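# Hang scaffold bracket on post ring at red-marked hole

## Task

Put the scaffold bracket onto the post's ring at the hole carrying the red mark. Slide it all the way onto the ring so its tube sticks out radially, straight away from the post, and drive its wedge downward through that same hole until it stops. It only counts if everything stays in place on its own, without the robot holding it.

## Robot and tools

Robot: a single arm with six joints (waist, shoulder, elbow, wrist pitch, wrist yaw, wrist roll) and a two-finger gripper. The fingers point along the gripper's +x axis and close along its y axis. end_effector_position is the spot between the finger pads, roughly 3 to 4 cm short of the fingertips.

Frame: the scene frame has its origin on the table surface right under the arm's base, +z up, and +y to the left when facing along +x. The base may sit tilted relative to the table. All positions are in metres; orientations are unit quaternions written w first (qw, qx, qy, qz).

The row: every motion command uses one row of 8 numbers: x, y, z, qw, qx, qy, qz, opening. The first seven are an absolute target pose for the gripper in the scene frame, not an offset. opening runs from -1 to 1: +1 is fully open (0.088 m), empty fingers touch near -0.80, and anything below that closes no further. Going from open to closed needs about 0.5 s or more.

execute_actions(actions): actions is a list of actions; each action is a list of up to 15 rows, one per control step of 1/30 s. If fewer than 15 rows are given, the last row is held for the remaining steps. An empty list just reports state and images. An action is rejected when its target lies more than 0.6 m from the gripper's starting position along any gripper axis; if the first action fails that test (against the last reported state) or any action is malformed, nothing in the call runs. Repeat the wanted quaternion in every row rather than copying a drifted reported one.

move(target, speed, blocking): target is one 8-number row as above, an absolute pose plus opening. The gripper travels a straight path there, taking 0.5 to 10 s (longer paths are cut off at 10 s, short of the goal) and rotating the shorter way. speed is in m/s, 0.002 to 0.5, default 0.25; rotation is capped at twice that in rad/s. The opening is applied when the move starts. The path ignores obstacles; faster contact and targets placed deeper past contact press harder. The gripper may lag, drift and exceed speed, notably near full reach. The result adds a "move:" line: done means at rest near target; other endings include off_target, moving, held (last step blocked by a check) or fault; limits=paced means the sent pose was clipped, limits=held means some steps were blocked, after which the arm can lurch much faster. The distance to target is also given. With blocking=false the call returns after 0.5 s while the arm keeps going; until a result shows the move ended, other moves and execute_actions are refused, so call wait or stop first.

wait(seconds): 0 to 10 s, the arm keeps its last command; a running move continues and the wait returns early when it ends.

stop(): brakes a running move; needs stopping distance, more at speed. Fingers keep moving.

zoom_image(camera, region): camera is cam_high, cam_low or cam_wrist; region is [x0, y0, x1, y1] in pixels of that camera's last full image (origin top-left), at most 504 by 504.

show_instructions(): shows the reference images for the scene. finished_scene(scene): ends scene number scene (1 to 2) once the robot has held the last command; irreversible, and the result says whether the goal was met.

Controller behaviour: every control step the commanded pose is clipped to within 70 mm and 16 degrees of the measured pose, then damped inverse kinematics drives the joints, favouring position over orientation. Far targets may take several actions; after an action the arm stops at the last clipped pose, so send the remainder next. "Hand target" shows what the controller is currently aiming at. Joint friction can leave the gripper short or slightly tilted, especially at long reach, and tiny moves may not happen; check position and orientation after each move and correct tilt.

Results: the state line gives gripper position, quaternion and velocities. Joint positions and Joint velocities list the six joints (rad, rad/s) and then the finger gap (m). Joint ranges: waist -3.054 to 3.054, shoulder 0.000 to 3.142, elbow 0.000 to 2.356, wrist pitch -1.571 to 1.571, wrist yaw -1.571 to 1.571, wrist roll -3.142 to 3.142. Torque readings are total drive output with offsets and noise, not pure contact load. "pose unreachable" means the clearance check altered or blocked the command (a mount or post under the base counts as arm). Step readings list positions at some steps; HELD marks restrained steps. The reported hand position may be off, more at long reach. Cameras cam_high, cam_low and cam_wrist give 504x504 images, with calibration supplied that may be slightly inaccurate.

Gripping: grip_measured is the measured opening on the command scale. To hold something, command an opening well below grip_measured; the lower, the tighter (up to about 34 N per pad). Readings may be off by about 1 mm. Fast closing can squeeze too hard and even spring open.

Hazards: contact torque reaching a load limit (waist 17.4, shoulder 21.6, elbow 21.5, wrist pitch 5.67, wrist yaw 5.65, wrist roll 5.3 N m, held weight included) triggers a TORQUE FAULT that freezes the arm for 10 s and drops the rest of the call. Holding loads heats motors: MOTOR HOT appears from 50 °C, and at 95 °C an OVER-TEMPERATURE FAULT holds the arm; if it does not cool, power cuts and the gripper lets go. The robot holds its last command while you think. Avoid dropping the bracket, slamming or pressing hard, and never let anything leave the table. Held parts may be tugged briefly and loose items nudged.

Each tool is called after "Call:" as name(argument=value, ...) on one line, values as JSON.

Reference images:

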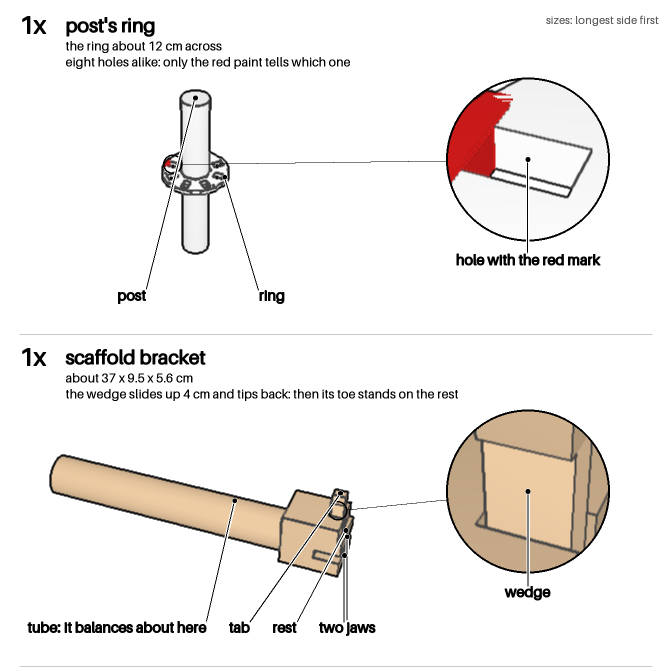

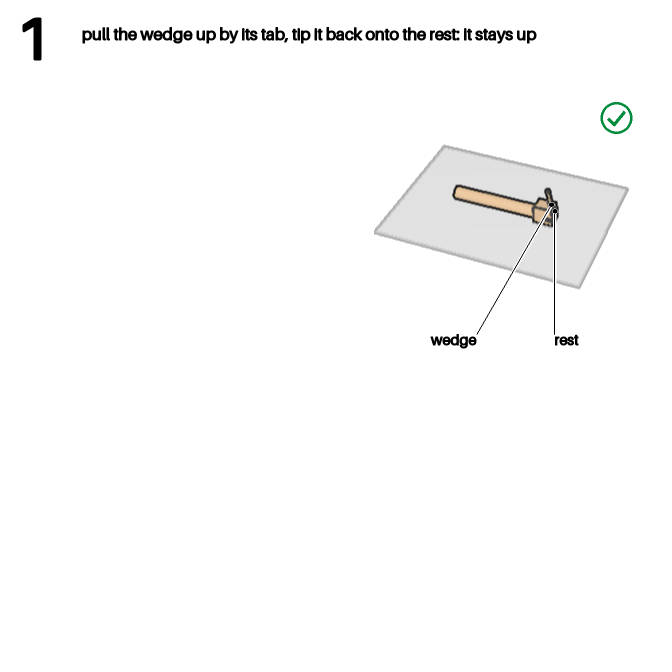

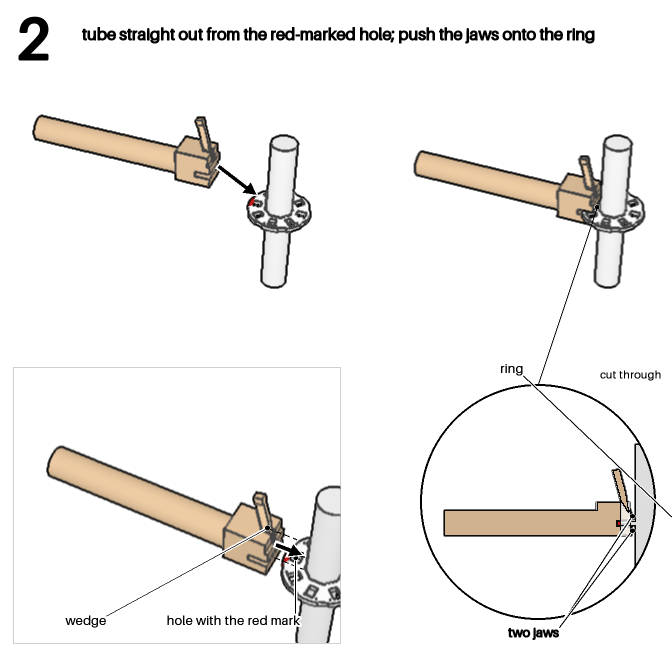

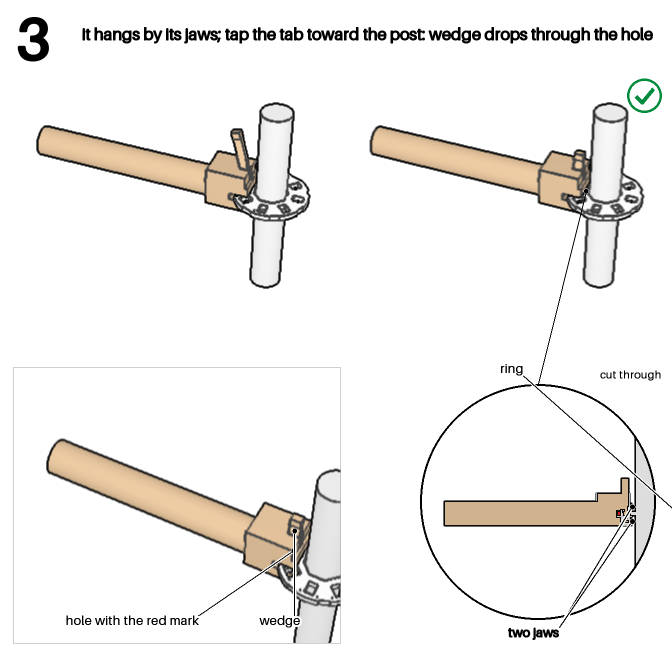

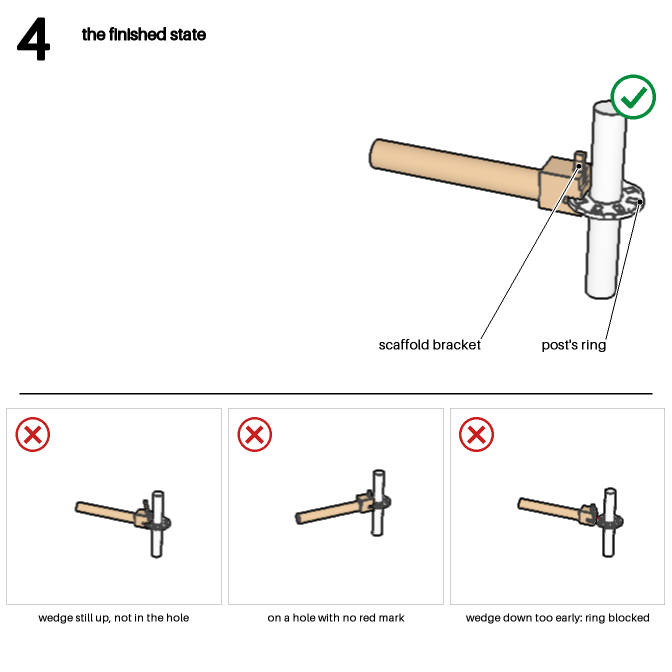

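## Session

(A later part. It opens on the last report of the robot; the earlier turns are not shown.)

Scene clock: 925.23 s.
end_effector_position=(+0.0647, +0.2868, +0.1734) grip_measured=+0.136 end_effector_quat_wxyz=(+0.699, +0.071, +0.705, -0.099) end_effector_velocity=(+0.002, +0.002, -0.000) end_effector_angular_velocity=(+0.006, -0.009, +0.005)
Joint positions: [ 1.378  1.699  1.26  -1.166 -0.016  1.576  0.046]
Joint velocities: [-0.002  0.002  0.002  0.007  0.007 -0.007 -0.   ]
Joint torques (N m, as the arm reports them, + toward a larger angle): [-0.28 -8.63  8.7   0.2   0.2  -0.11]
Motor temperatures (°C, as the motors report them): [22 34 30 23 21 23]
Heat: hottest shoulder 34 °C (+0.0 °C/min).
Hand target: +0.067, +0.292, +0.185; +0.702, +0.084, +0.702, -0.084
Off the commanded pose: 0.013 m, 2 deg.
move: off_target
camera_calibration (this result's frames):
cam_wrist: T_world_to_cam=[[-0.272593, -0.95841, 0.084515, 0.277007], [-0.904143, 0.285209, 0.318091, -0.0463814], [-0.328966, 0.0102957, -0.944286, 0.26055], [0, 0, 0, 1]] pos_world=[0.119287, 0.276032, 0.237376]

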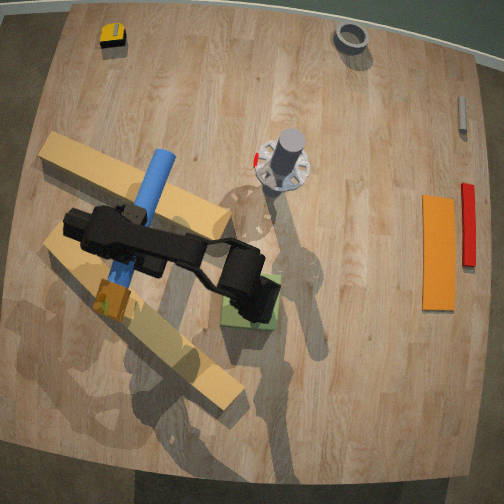

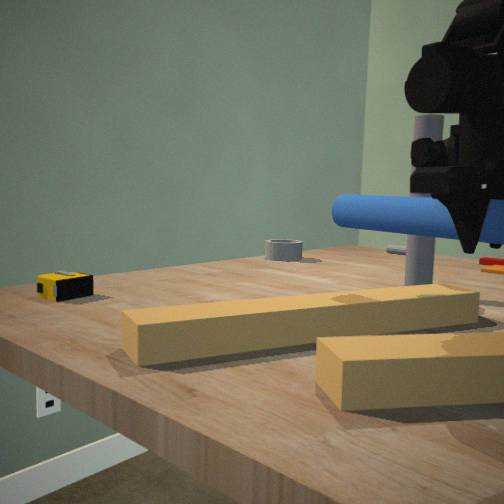

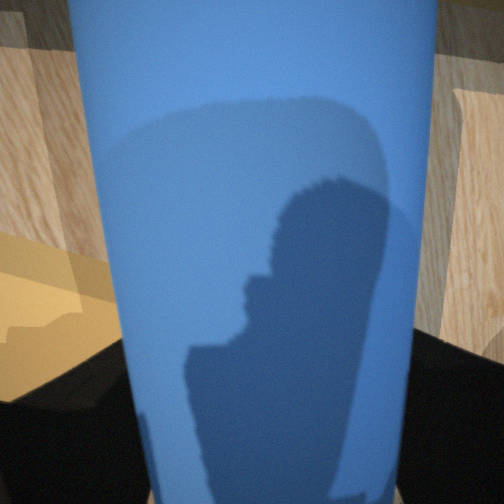

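Call:
move(target=[0.310, 0.2228, 0.190, 0.5332, -0.4816, 0.5051, 0.4782, -0.4], speed=0.3)

Scene clock: 957.80 s.
end_effector_position=(+0.3051, +0.2186, +0.1825) grip_measured=+0.135 end_effector_quat_wxyz=(+0.525, -0.481, +0.515, +0.477) end_effector_velocity=(-0.004, -0.002, +0.001) end_effector_angular_velocity=(-0.004, +0.018, +0.019)
Joint positions: [ 0.656  1.97   1.628 -1.219 -0.011 -0.875  0.046]
Joint velocities: [-0.002 -0.002  0.002 -0.022 -0.007 -0.022 -0.   ]
Joint torques (N m, as the arm reports them, + toward a larger angle): [-0.26 -8.75  8.97  0.31 -0.24 -0.14]
Motor temperatures (°C, as the motors report them): [22 36 34 23 21 23]
Heat: hottest shoulder 36 °C (+3.0 °C/min).
Hand target: +0.310, +0.222, +0.190; +0.533, -0.482, +0.505, +0.478
Off the commanded pose: 0.010 m, 1 deg.
move: off_target
camera_calibration (this result's frames):
cam_wrist: T_world_to_cam=[[0.991314, -0.118723, 0.0565771, -0.287624], [-0.130482, -0.941689, 0.310156, 0.221149], [0.0164552, -0.314844, -0.949001, 0.315482], [0, 0, 0, 1]] pos_world=[0.30879, 0.273434, 0.247075]

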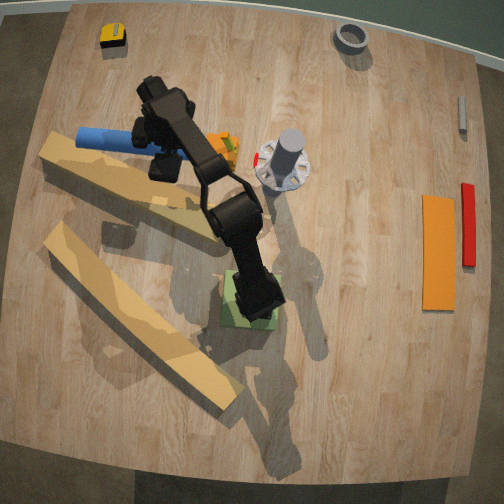

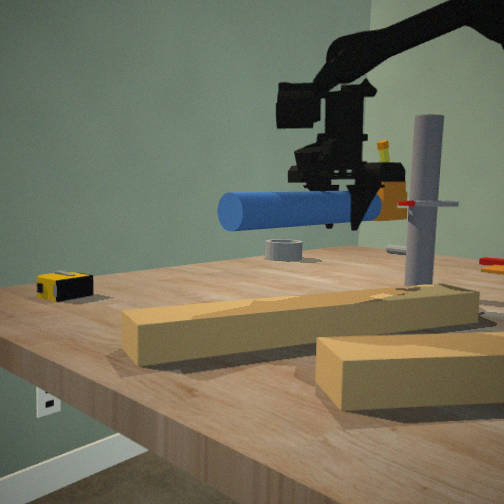

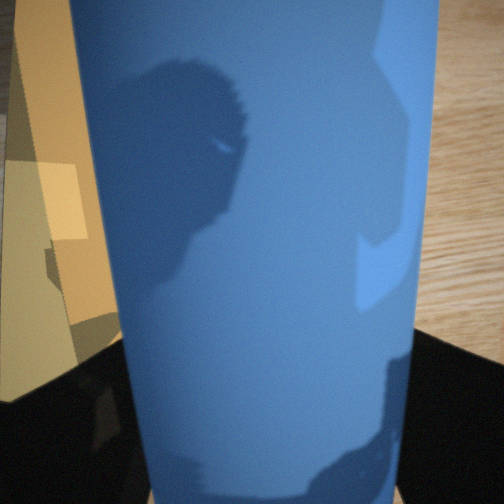

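Call:
zoom_image(camera="cam_low", region=[340, 130, 470, 240])

Call:
zoom_image(camera="cam_low", region=[370, 170, 430, 230])

Call:
zoom_image(camera="cam_high", region=[190, 110, 320, 210])

Call:
zoom_image(camera="cam_low", region=[200, 150, 470, 250])

Region (340, 130, 470, 240) of cam_low's 504x504 image, scaled by 3.877, with more detail than that image has; it fills the top 426 rows of this view, and the rest is white.

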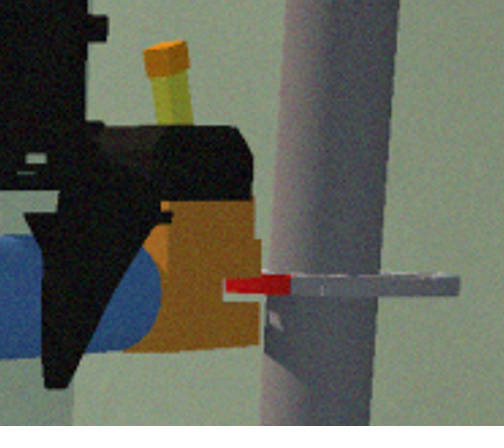

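Region (370, 170, 430, 230) of cam_low's 504x504 image, scaled by 8.400, with more detail than that image has.

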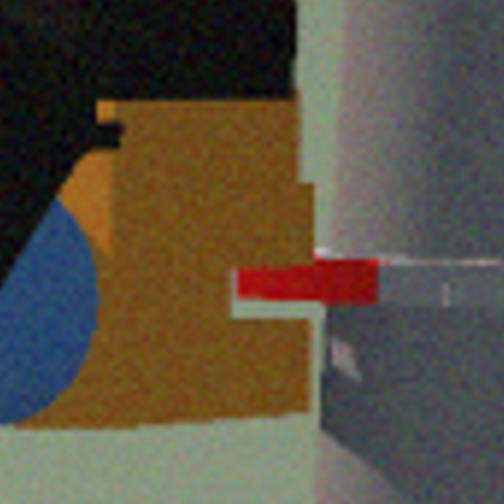

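Region (190, 110, 320, 210) of cam_high's 504x504 image, scaled by 3.877, with more detail than that image has; it fills the top 388 rows of this view, and the rest is white.

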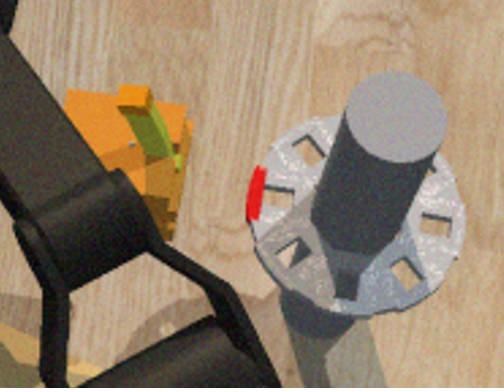

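Region (200, 150, 470, 250) of cam_low's 504x504 image, scaled by 1.867, with more detail than that image has; it fills the top 187 rows of this view, and the rest is white.

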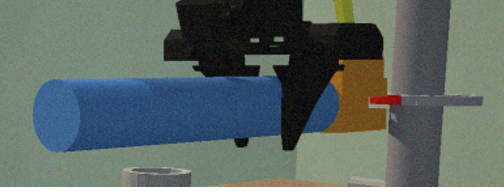

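Call:
zoom_image(camera="cam_low", region=[385, 185, 420, 225])

Call:
zoom_image(camera="cam_low", region=[210, 180, 270, 240])

Call:
zoom_image(camera="cam_high", region=[200, 120, 270, 180])

Region (385, 185, 420, 225) of cam_low's 504x504 image, scaled by 12.600, with more detail than that image has; it fills the left 441 columns of this view, and the rest is white.

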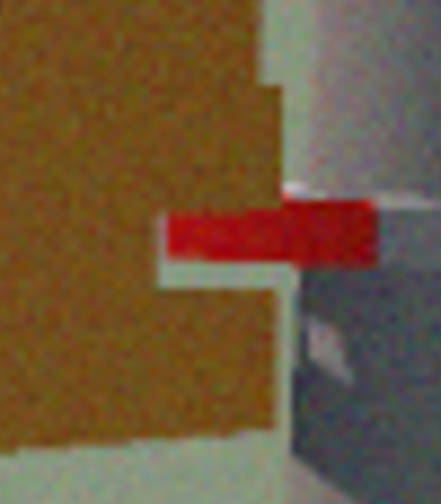

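Region (210, 180, 270, 240) of cam_low's 504x504 image, scaled by 8.400, with more detail than that image has.

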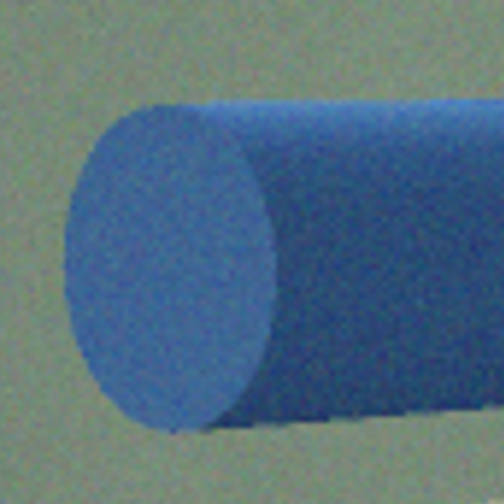

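Region (200, 120, 270, 180) of cam_high's 504x504 image, scaled by 7.200, with more detail than that image has; it fills the top 432 rows of this view, and the rest is white.

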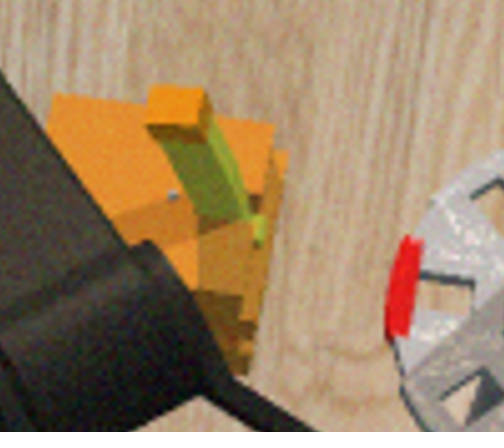

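Call:
zoom_image(camera="cam_low", region=[368, 176, 416, 226])

Call:
zoom_image(camera="cam_low", region=[300, 150, 400, 240])

Region (368, 176, 416, 226) of cam_low's 504x504 image, scaled by 10.080, with more detail than that image has; it fills the left 484 columns of this view, and the rest is white.

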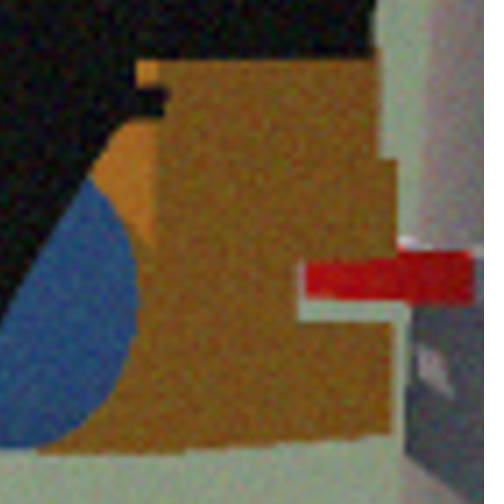

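Region (300, 150, 400, 240) of cam_low's 504x504 image, scaled by 5.040, with more detail than that image has; it fills the top 454 rows of this view, and the rest is white.

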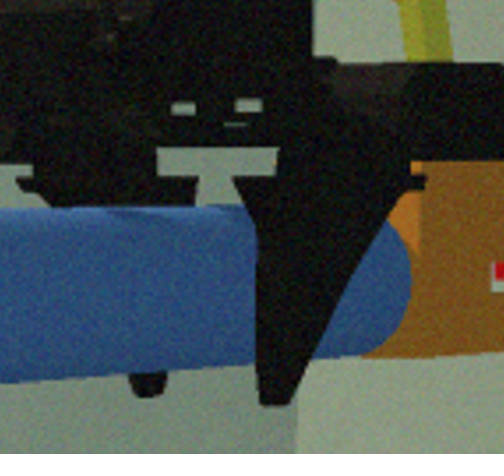

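Call:
move(target=[0.3040, 0.2025, 0.1945, 0.5485, -0.4907, 0.4892, 0.4681, -0.4], speed=0.05)

Scene clock: 1078.83 s.
end_effector_position=(+0.3027, +0.2038, +0.1843) grip_measured=+0.134 end_effector_quat_wxyz=(+0.539, -0.487, +0.501, +0.472) end_effector_velocity=(+0.001, -0.002, +0.001) end_effector_angular_velocity=(-0.002, -0.010, +0.005)
Joint positions: [ 0.63   1.894  1.53  -1.155 -0.001 -0.901  0.046]
Joint velocities: [-0.002 -0.007 -0.007  0.007  0.007 -0.007 -0.   ]
Joint torques (N m, as the arm reports them, + toward a larger angle): [ -0.28 -11.2    6.13   0.72   0.17  -0.18]
Motor temperatures (°C, as the motors report them): [22 40 40 23 21 23]
Heat: hottest shoulder 40 °C (+1.0 °C/min).
Hand target: +0.304, +0.202, +0.194; +0.548, -0.491, +0.489, +0.468
Off the commanded pose: 0.010 m, 2 deg.
move: off_target
camera_calibration (this result's frames):
cam_wrist: T_world_to_cam=[[0.988421, -0.118857, 0.0943262, -0.293198], [-0.141563, -0.946122, 0.291227, 0.214018], [0.0546296, -0.301208, -0.951992, 0.29873], [0, 0, 0, 1]] pos_world=[0.303781, 0.257618, 0.249718]

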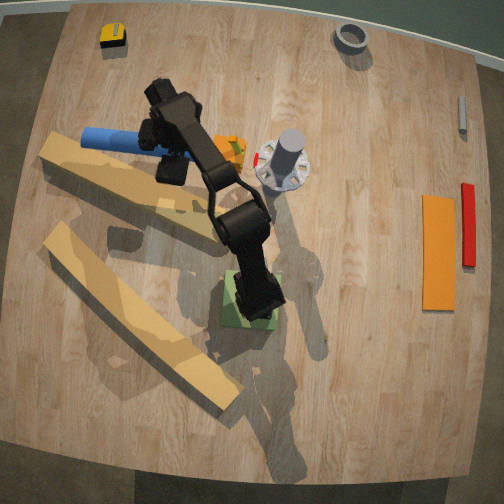

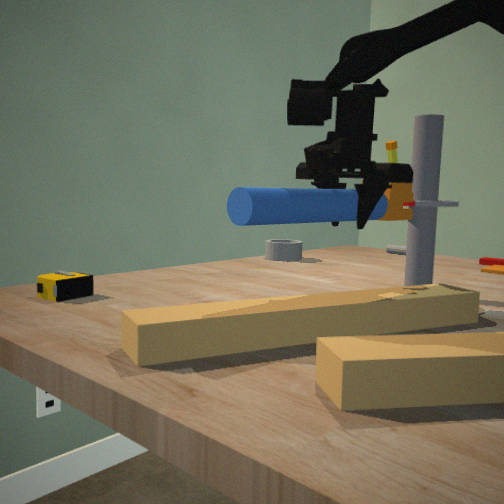

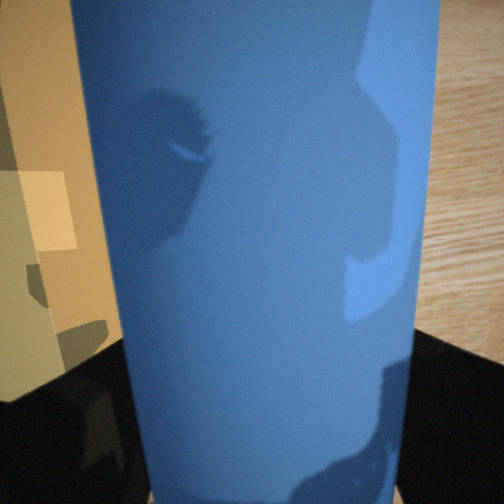

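Call:
zoom_image(camera="cam_low", region=[374, 176, 422, 226])

Call:
zoom_image(camera="cam_high", region=[200, 120, 270, 180])

Call:
zoom_image(camera="cam_low", region=[200, 150, 470, 250])

Region (374, 176, 422, 226) of cam_low's 504x504 image, scaled by 10.080, with more detail than that image has; it fills the left 484 columns of this view, and the rest is white.

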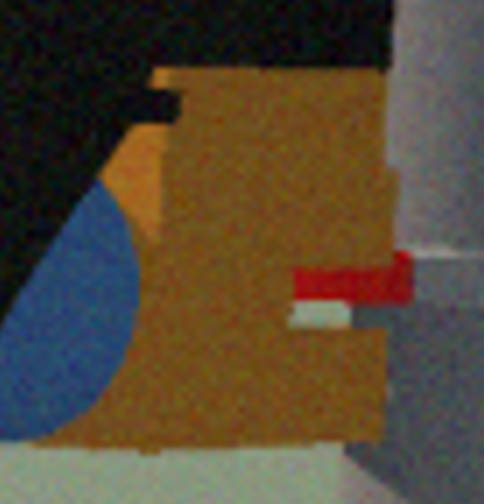

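Region (200, 120, 270, 180) of cam_high's 504x504 image, scaled by 7.200, with more detail than that image has; it fills the top 432 rows of this view, and the rest is white.

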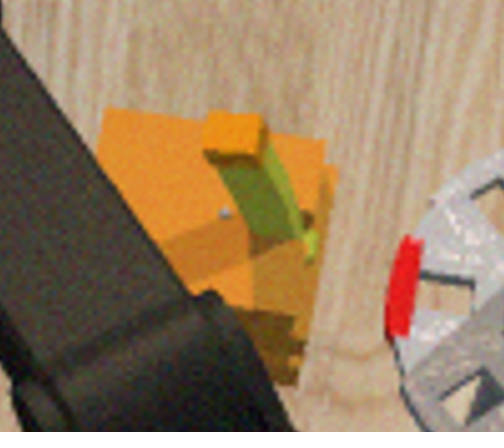

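Region (200, 150, 470, 250) of cam_low's 504x504 image, scaled by 1.867, with more detail than that image has; it fills the top 187 rows of this view, and the rest is white.

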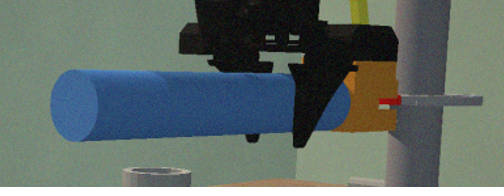

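Call:
move(target=[0.3007, 0.1947, 0.1975, 0.5485, -0.4907, 0.4892, 0.4681, -0.4], speed=0.03)

Scene clock: 1120.27 s.
end_effector_position=(+0.3001, +0.1963, +0.1878) grip_measured=+0.133 end_effector_quat_wxyz=(+0.540, -0.487, +0.499, +0.471) end_effector_velocity=(-0.002, -0.004, -0.001) end_effector_angular_velocity=(-0.014, +0.006, +0.019)
Joint positions: [ 0.617  1.864  1.504 -1.155 -0.001 -0.915  0.045]
Joint velocities: [-0.002 -0.002 -0.007 -0.007  0.007 -0.022  0.   ]
Joint torques (N m, as the arm reports them, + toward a larger angle): [ -0.33 -10.82   6.38   0.46   0.13  -0.17]
Motor temperatures (°C, as the motors report them): [22 46 36 23 21 23]
Heat: hottest shoulder 46 °C (+6.1 °C/min).
Hand target: +0.301, +0.195, +0.197; +0.548, -0.491, +0.489, +0.468
Off the commanded pose: 0.010 m, 2 deg.
move: off_target
camera_calibration (this result's frames):
cam_wrist: T_world_to_cam=[[0.988032, -0.118641, 0.0985779, -0.292547], [-0.142482, -0.946793, 0.288585, 0.206467], [0.0590949, -0.299177, -0.952366, 0.298317], [0, 0, 0, 1]] pos_world=[0.300835, 0.250023, 0.253363]

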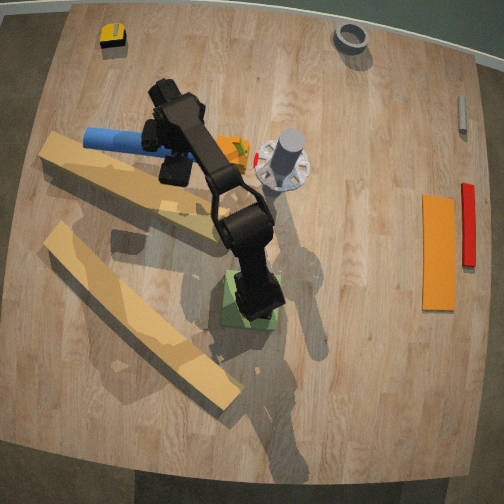

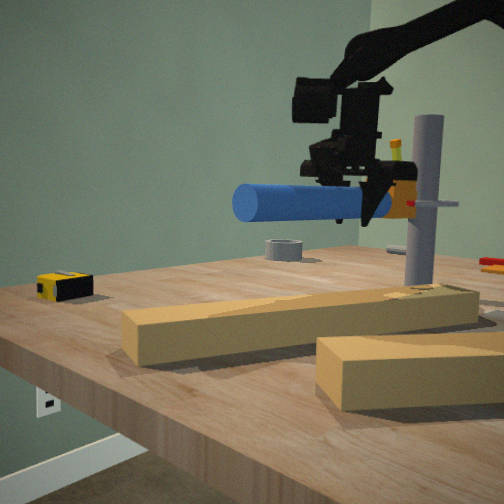

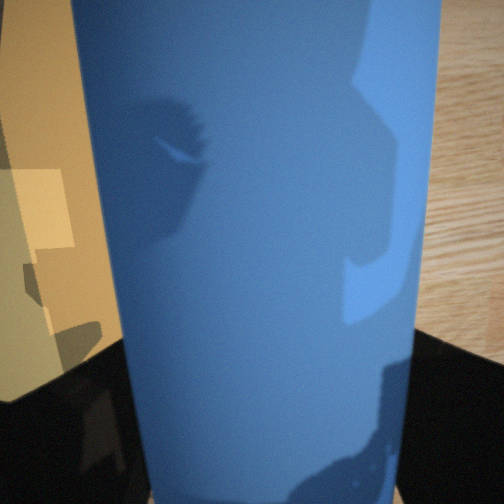

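Call:
zoom_image(camera="cam_low", region=[380, 176, 428, 226])

Call:
zoom_image(camera="cam_high", region=[200, 120, 270, 180])

Region (380, 176, 428, 226) of cam_low's 504x504 image, scaled by 10.080, with more detail than that image has; it fills the left 484 columns of this view, and the rest is white.

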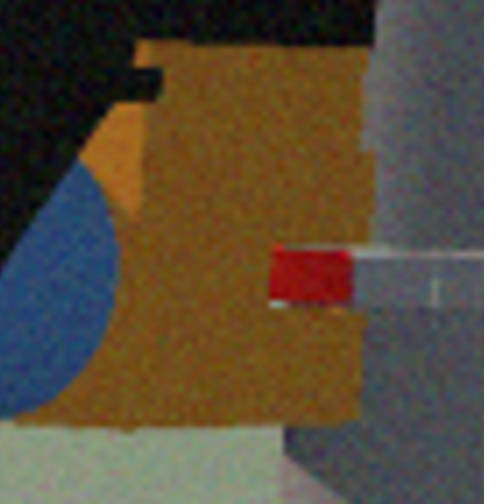

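Region (200, 120, 270, 180) of cam_high's 504x504 image, scaled by 7.200, with more detail than that image has; it fills the top 432 rows of this view, and the rest is white.

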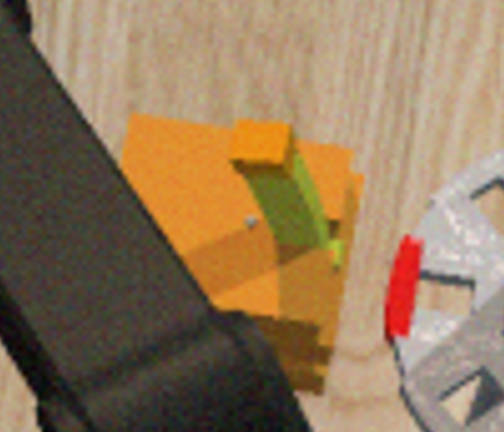

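Call:
move(target=[0.2999, 0.1850, 0.1966, 0.5485, -0.4907, 0.4892, 0.4681, -0.4], speed=0.03)

Call:
zoom_image(camera="cam_low", region=[384, 176, 432, 226])

Call:
zoom_image(camera="cam_high", region=[210, 120, 280, 180])

Scene clock: 1144.47 s.
end_effector_position=(+0.2990, +0.1859, +0.1873) grip_measured=+0.132 end_effector_quat_wxyz=(+0.539, -0.488, +0.500, +0.471) end_effector_velocity=(-0.004, +0.001, -0.004) end_effector_angular_velocity=(+0.014, +0.018, +0.006)
Joint positions: [ 0.594  1.842  1.473 -1.148 -0.    -0.937  0.045]
Joint velocities: [-0.002 -0.002 -0.017  0.007 -0.022 -0.007  0.   ]
Joint torques (N m, as the arm reports them, + toward a larger angle): [ -0.22 -10.59   6.2    0.67   0.06  -0.17]
Motor temperatures (°C, as the motors report them): [22 47 35 23 21 23]
Heat: hottest shoulder 47 °C (+6.0 °C/min).
Hand target: +0.300, +0.185, +0.196; +0.548, -0.491, +0.489, +0.468
Off the commanded pose: 0.009 m, 2 deg.
move: off_target
camera_calibration (this result's frames):
cam_wrist: T_world_to_cam=[[0.98811, -0.118842, 0.0975472, -0.292458], [-0.142536, -0.945918, 0.291415, 0.19595], [0.0576392, -0.301854, -0.95161, 0.295566], [0, 0, 0, 1]] pos_world=[0.299874, 0.239814, 0.252689]

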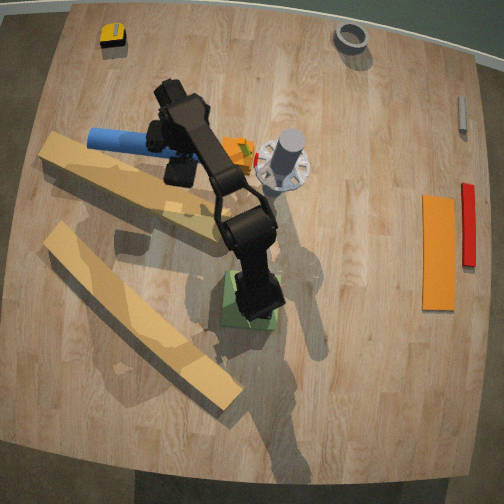

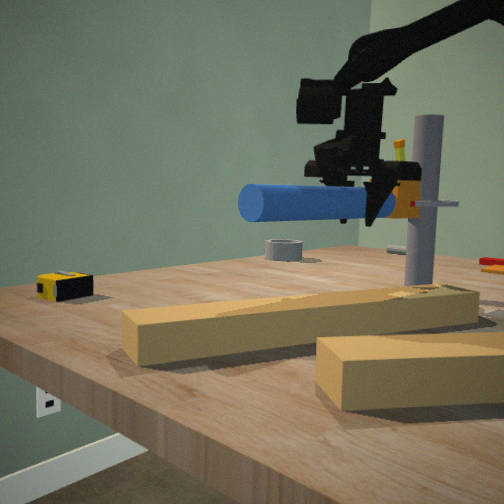

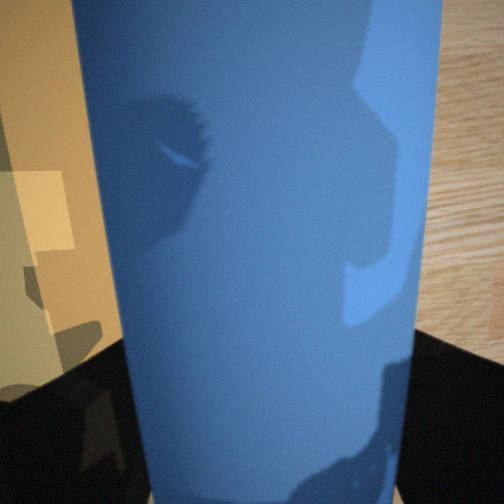

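Region (384, 176, 432, 226) of cam_low's 504x504 image, scaled by 10.080, with more detail than that image has; it fills the left 484 columns of this view, and the rest is white.

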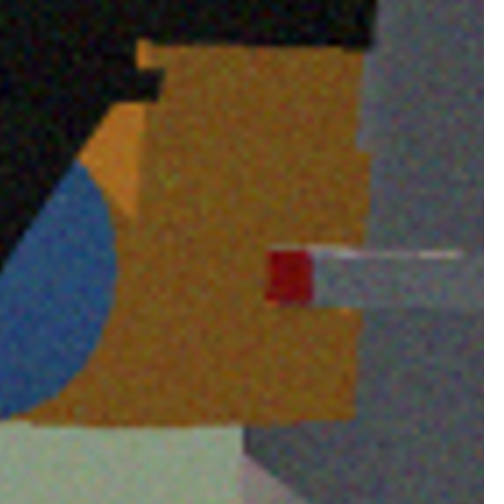

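Region (210, 120, 280, 180) of cam_high's 504x504 image, scaled by 7.200, with more detail than that image has; it fills the top 432 rows of this view, and the rest is white.

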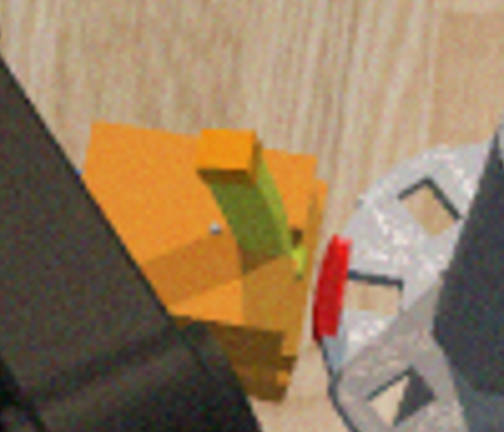

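Call:
move(target=[0.2989, 0.1700, 0.1960, 0.5485, -0.4907, 0.4892, 0.4681, -0.4], speed=0.02)

Call:
zoom_image(camera="cam_low", region=[388, 176, 436, 226])

Call:
zoom_image(camera="cam_high", region=[210, 120, 280, 180])

Scene clock: 1156.87 s.
end_effector_position=(+0.2951, +0.1833, +0.1874) grip_measured=+0.131 end_effector_quat_wxyz=(+0.540, -0.485, +0.489, +0.484) end_effector_velocity=(+0.001, -0.002, -0.001) end_effector_angular_velocity=(-0.006, -0.007, +0.019)
Joint positions: [ 0.582  1.814  1.437 -1.128 -0.027 -0.97   0.045]
Joint velocities: [-0.002 -0.002 -0.007  0.007  0.007 -0.022  0.   ]
Joint torques (N m, as the arm reports them, + toward a larger angle): [ -2.45 -10.78   5.36   0.01   1.08  -0.24]
Motor temperatures (°C, as the motors report them): [22 47 35 23 21 23]
Heat: hottest shoulder 47 °C (+3.0 °C/min).
Hand target: +0.298, +0.170, +0.196; +0.548, -0.491, +0.490, +0.468
Off the commanded pose: 0.016 m, 2 deg.
move: off_target
camera_calibration (this result's frames):
cam_wrist: T_world_to_cam=[[0.990716, -0.099261, 0.0928909, -0.292375], [-0.12074, -0.956474, 0.265667, 0.193231], [0.0624774, -0.274416, -0.959579, 0.290128], [0, 0, 0, 1]] pos_world=[0.294865, 0.235415, 0.254224]

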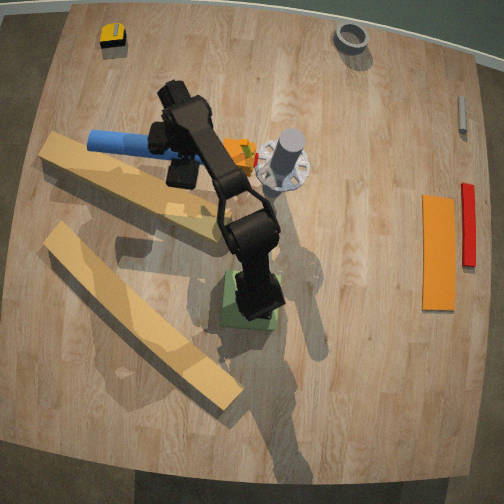

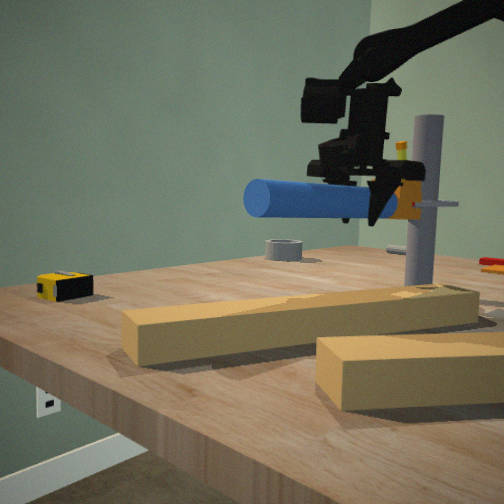

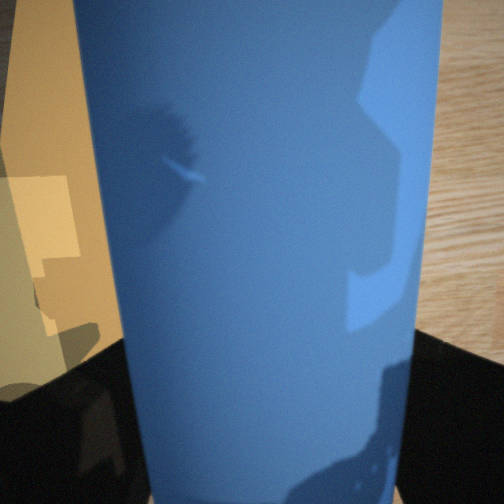

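Region (388, 176, 436, 226) of cam_low's 504x504 image, scaled by 10.080, with more detail than that image has; it fills the left 484 columns of this view, and the rest is white.

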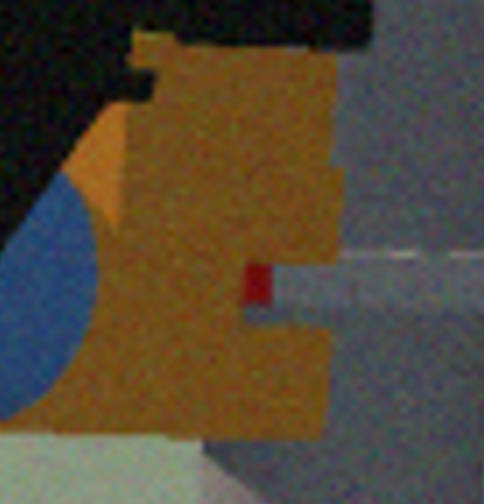

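Region (210, 120, 280, 180) of cam_high's 504x504 image, scaled by 7.200, with more detail than that image has; it fills the top 432 rows of this view, and the rest is white.

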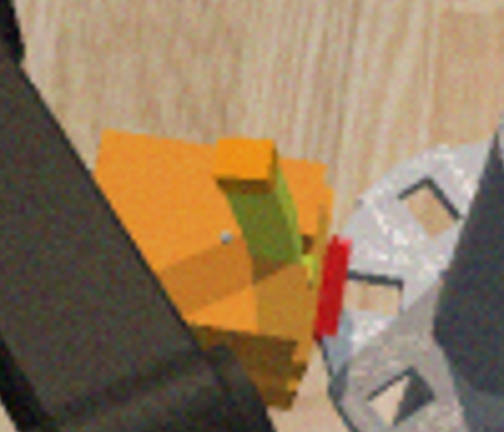

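Call:
move(target=[0.3012, 0.1960, 0.1985, 0.5485, -0.4907, 0.4892, 0.4681, -0.4], speed=0.03)

Call:
move(target=[0.2999, 0.1860, 0.1985, 0.5485, -0.4907, 0.4892, 0.4681, -0.4], speed=0.03)

Call:
zoom_image(camera="cam_low", region=[384, 176, 432, 226])

Call:
zoom_image(camera="cam_high", region=[210, 120, 280, 180])

Scene clock: 1174.17 s.
end_effector_position=(+0.2963, +0.1926, +0.1908) grip_measured=+0.130 end_effector_quat_wxyz=(+0.540, -0.488, +0.497, +0.473) end_effector_velocity=(-0.004, -0.002, -0.002) end_effector_angular_velocity=(-0.009, +0.026, +0.005)
Joint positions: [ 0.613  1.842  1.488 -1.159 -0.002 -0.923  0.045]
Joint velocities: [-0.002  0.007  0.002 -0.022 -0.007 -0.007 -0.   ]
Joint torques (N m, as the arm reports them, + toward a larger angle): [ 0.17 -7.97  9.09  0.43  0.17  0.23]
Motor temperatures (°C, as the motors report them): [23 48 34 23 21 23]
Heat: hottest shoulder 48 °C (+2.0 °C/min).
Hand target: +0.301, +0.196, +0.199; +0.549, -0.491, +0.489, +0.468
Off the commanded pose: 0.010 m, 2 deg.
move: off_target
camera_calibration (this result's frames):
cam_wrist: T_world_to_cam=[[0.988497, -0.114546, 0.0987579, -0.290498], [-0.13852, -0.947821, 0.287138, 0.200825], [0.0607142, -0.297515, -0.952785, 0.29953], [0, 0, 0, 1]] pos_world=[0.296789, 0.246185, 0.256412]

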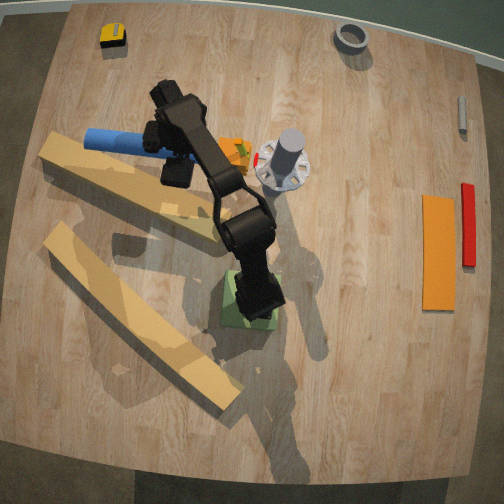

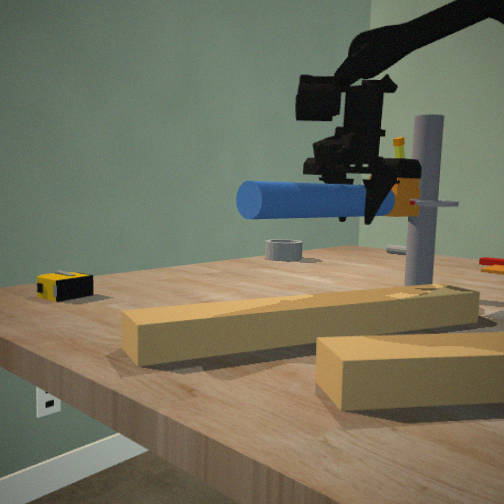

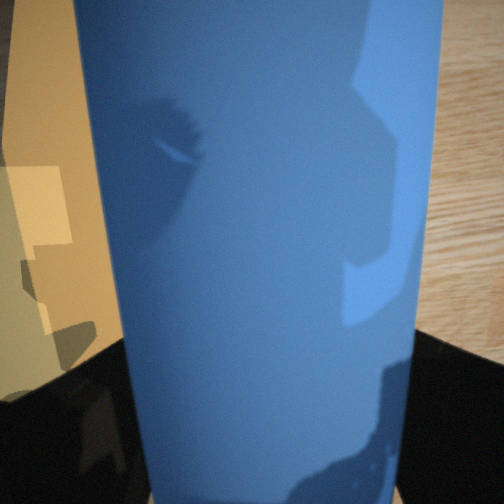

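Scene clock: 1174.87 s.
end_effector_position=(+0.2987, +0.1872, +0.1895) grip_measured=+0.130 end_effector_quat_wxyz=(+0.539, -0.487, +0.500, +0.471) end_effector_velocity=(-0.006, -0.001, -0.000) end_effector_angular_velocity=(+0.006, +0.030, +0.021)
Joint positions: [ 0.597  1.842  1.483 -1.157 -0.002 -0.935  0.045]
Joint velocities: [-0.002 -0.002 -0.002 -0.022 -0.022 -0.022  0.   ]
Joint torques (N m, as the arm reports them, + toward a larger angle): [ -0.3  -10.58   6.18   0.71   0.1   -0.15]
Motor temperatures (°C, as the motors report them): [23 48 34 23 21 23]
Heat: hottest shoulder 48 °C (+2.0 °C/min).
Hand target: +0.300, +0.186, +0.199; +0.549, -0.491, +0.489, +0.468
Off the commanded pose: 0.009 m, 2 deg.
move: off_target
camera_calibration (this result's frames):
cam_wrist: T_world_to_cam=[[0.988176, -0.118901, 0.0968064, -0.292136], [-0.142281, -0.946402, 0.289965, 0.196759], [0.0571407, -0.30031, -0.952129, 0.297973], [0, 0, 0, 1]] pos_world=[0.29965, 0.240962, 0.254936]

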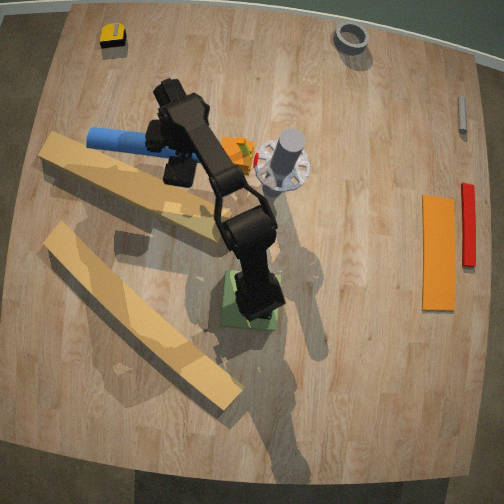

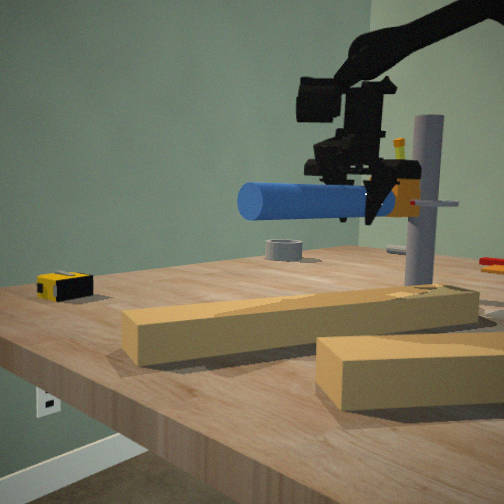

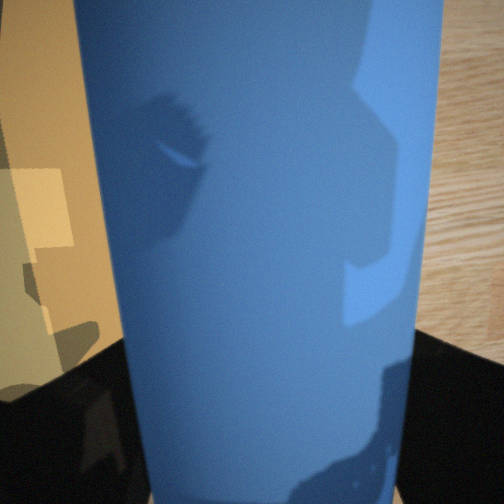

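Region (384, 176, 432, 226) of cam_low's 504x504 image, scaled by 10.080, with more detail than that image has; it fills the left 484 columns of this view, and the rest is white.

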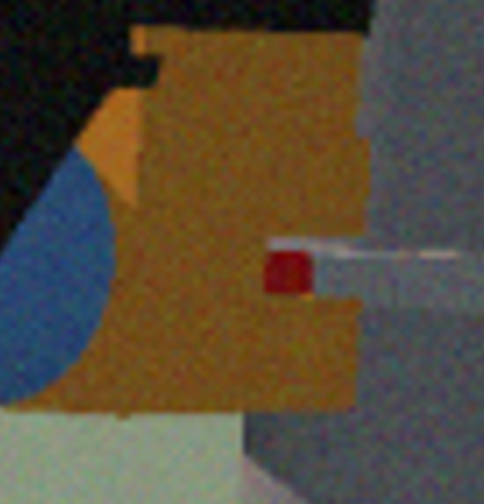

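Region (210, 120, 280, 180) of cam_high's 504x504 image, scaled by 7.200, with more detail than that image has; it fills the top 432 rows of this view, and the rest is white.

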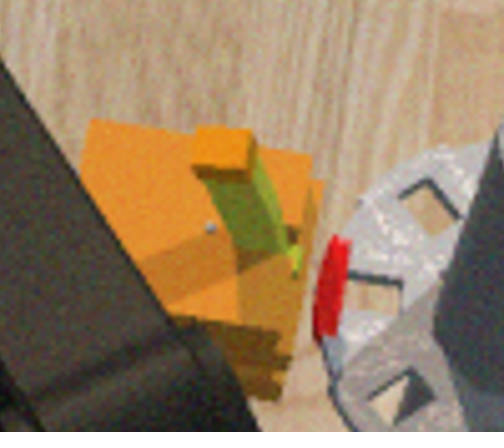

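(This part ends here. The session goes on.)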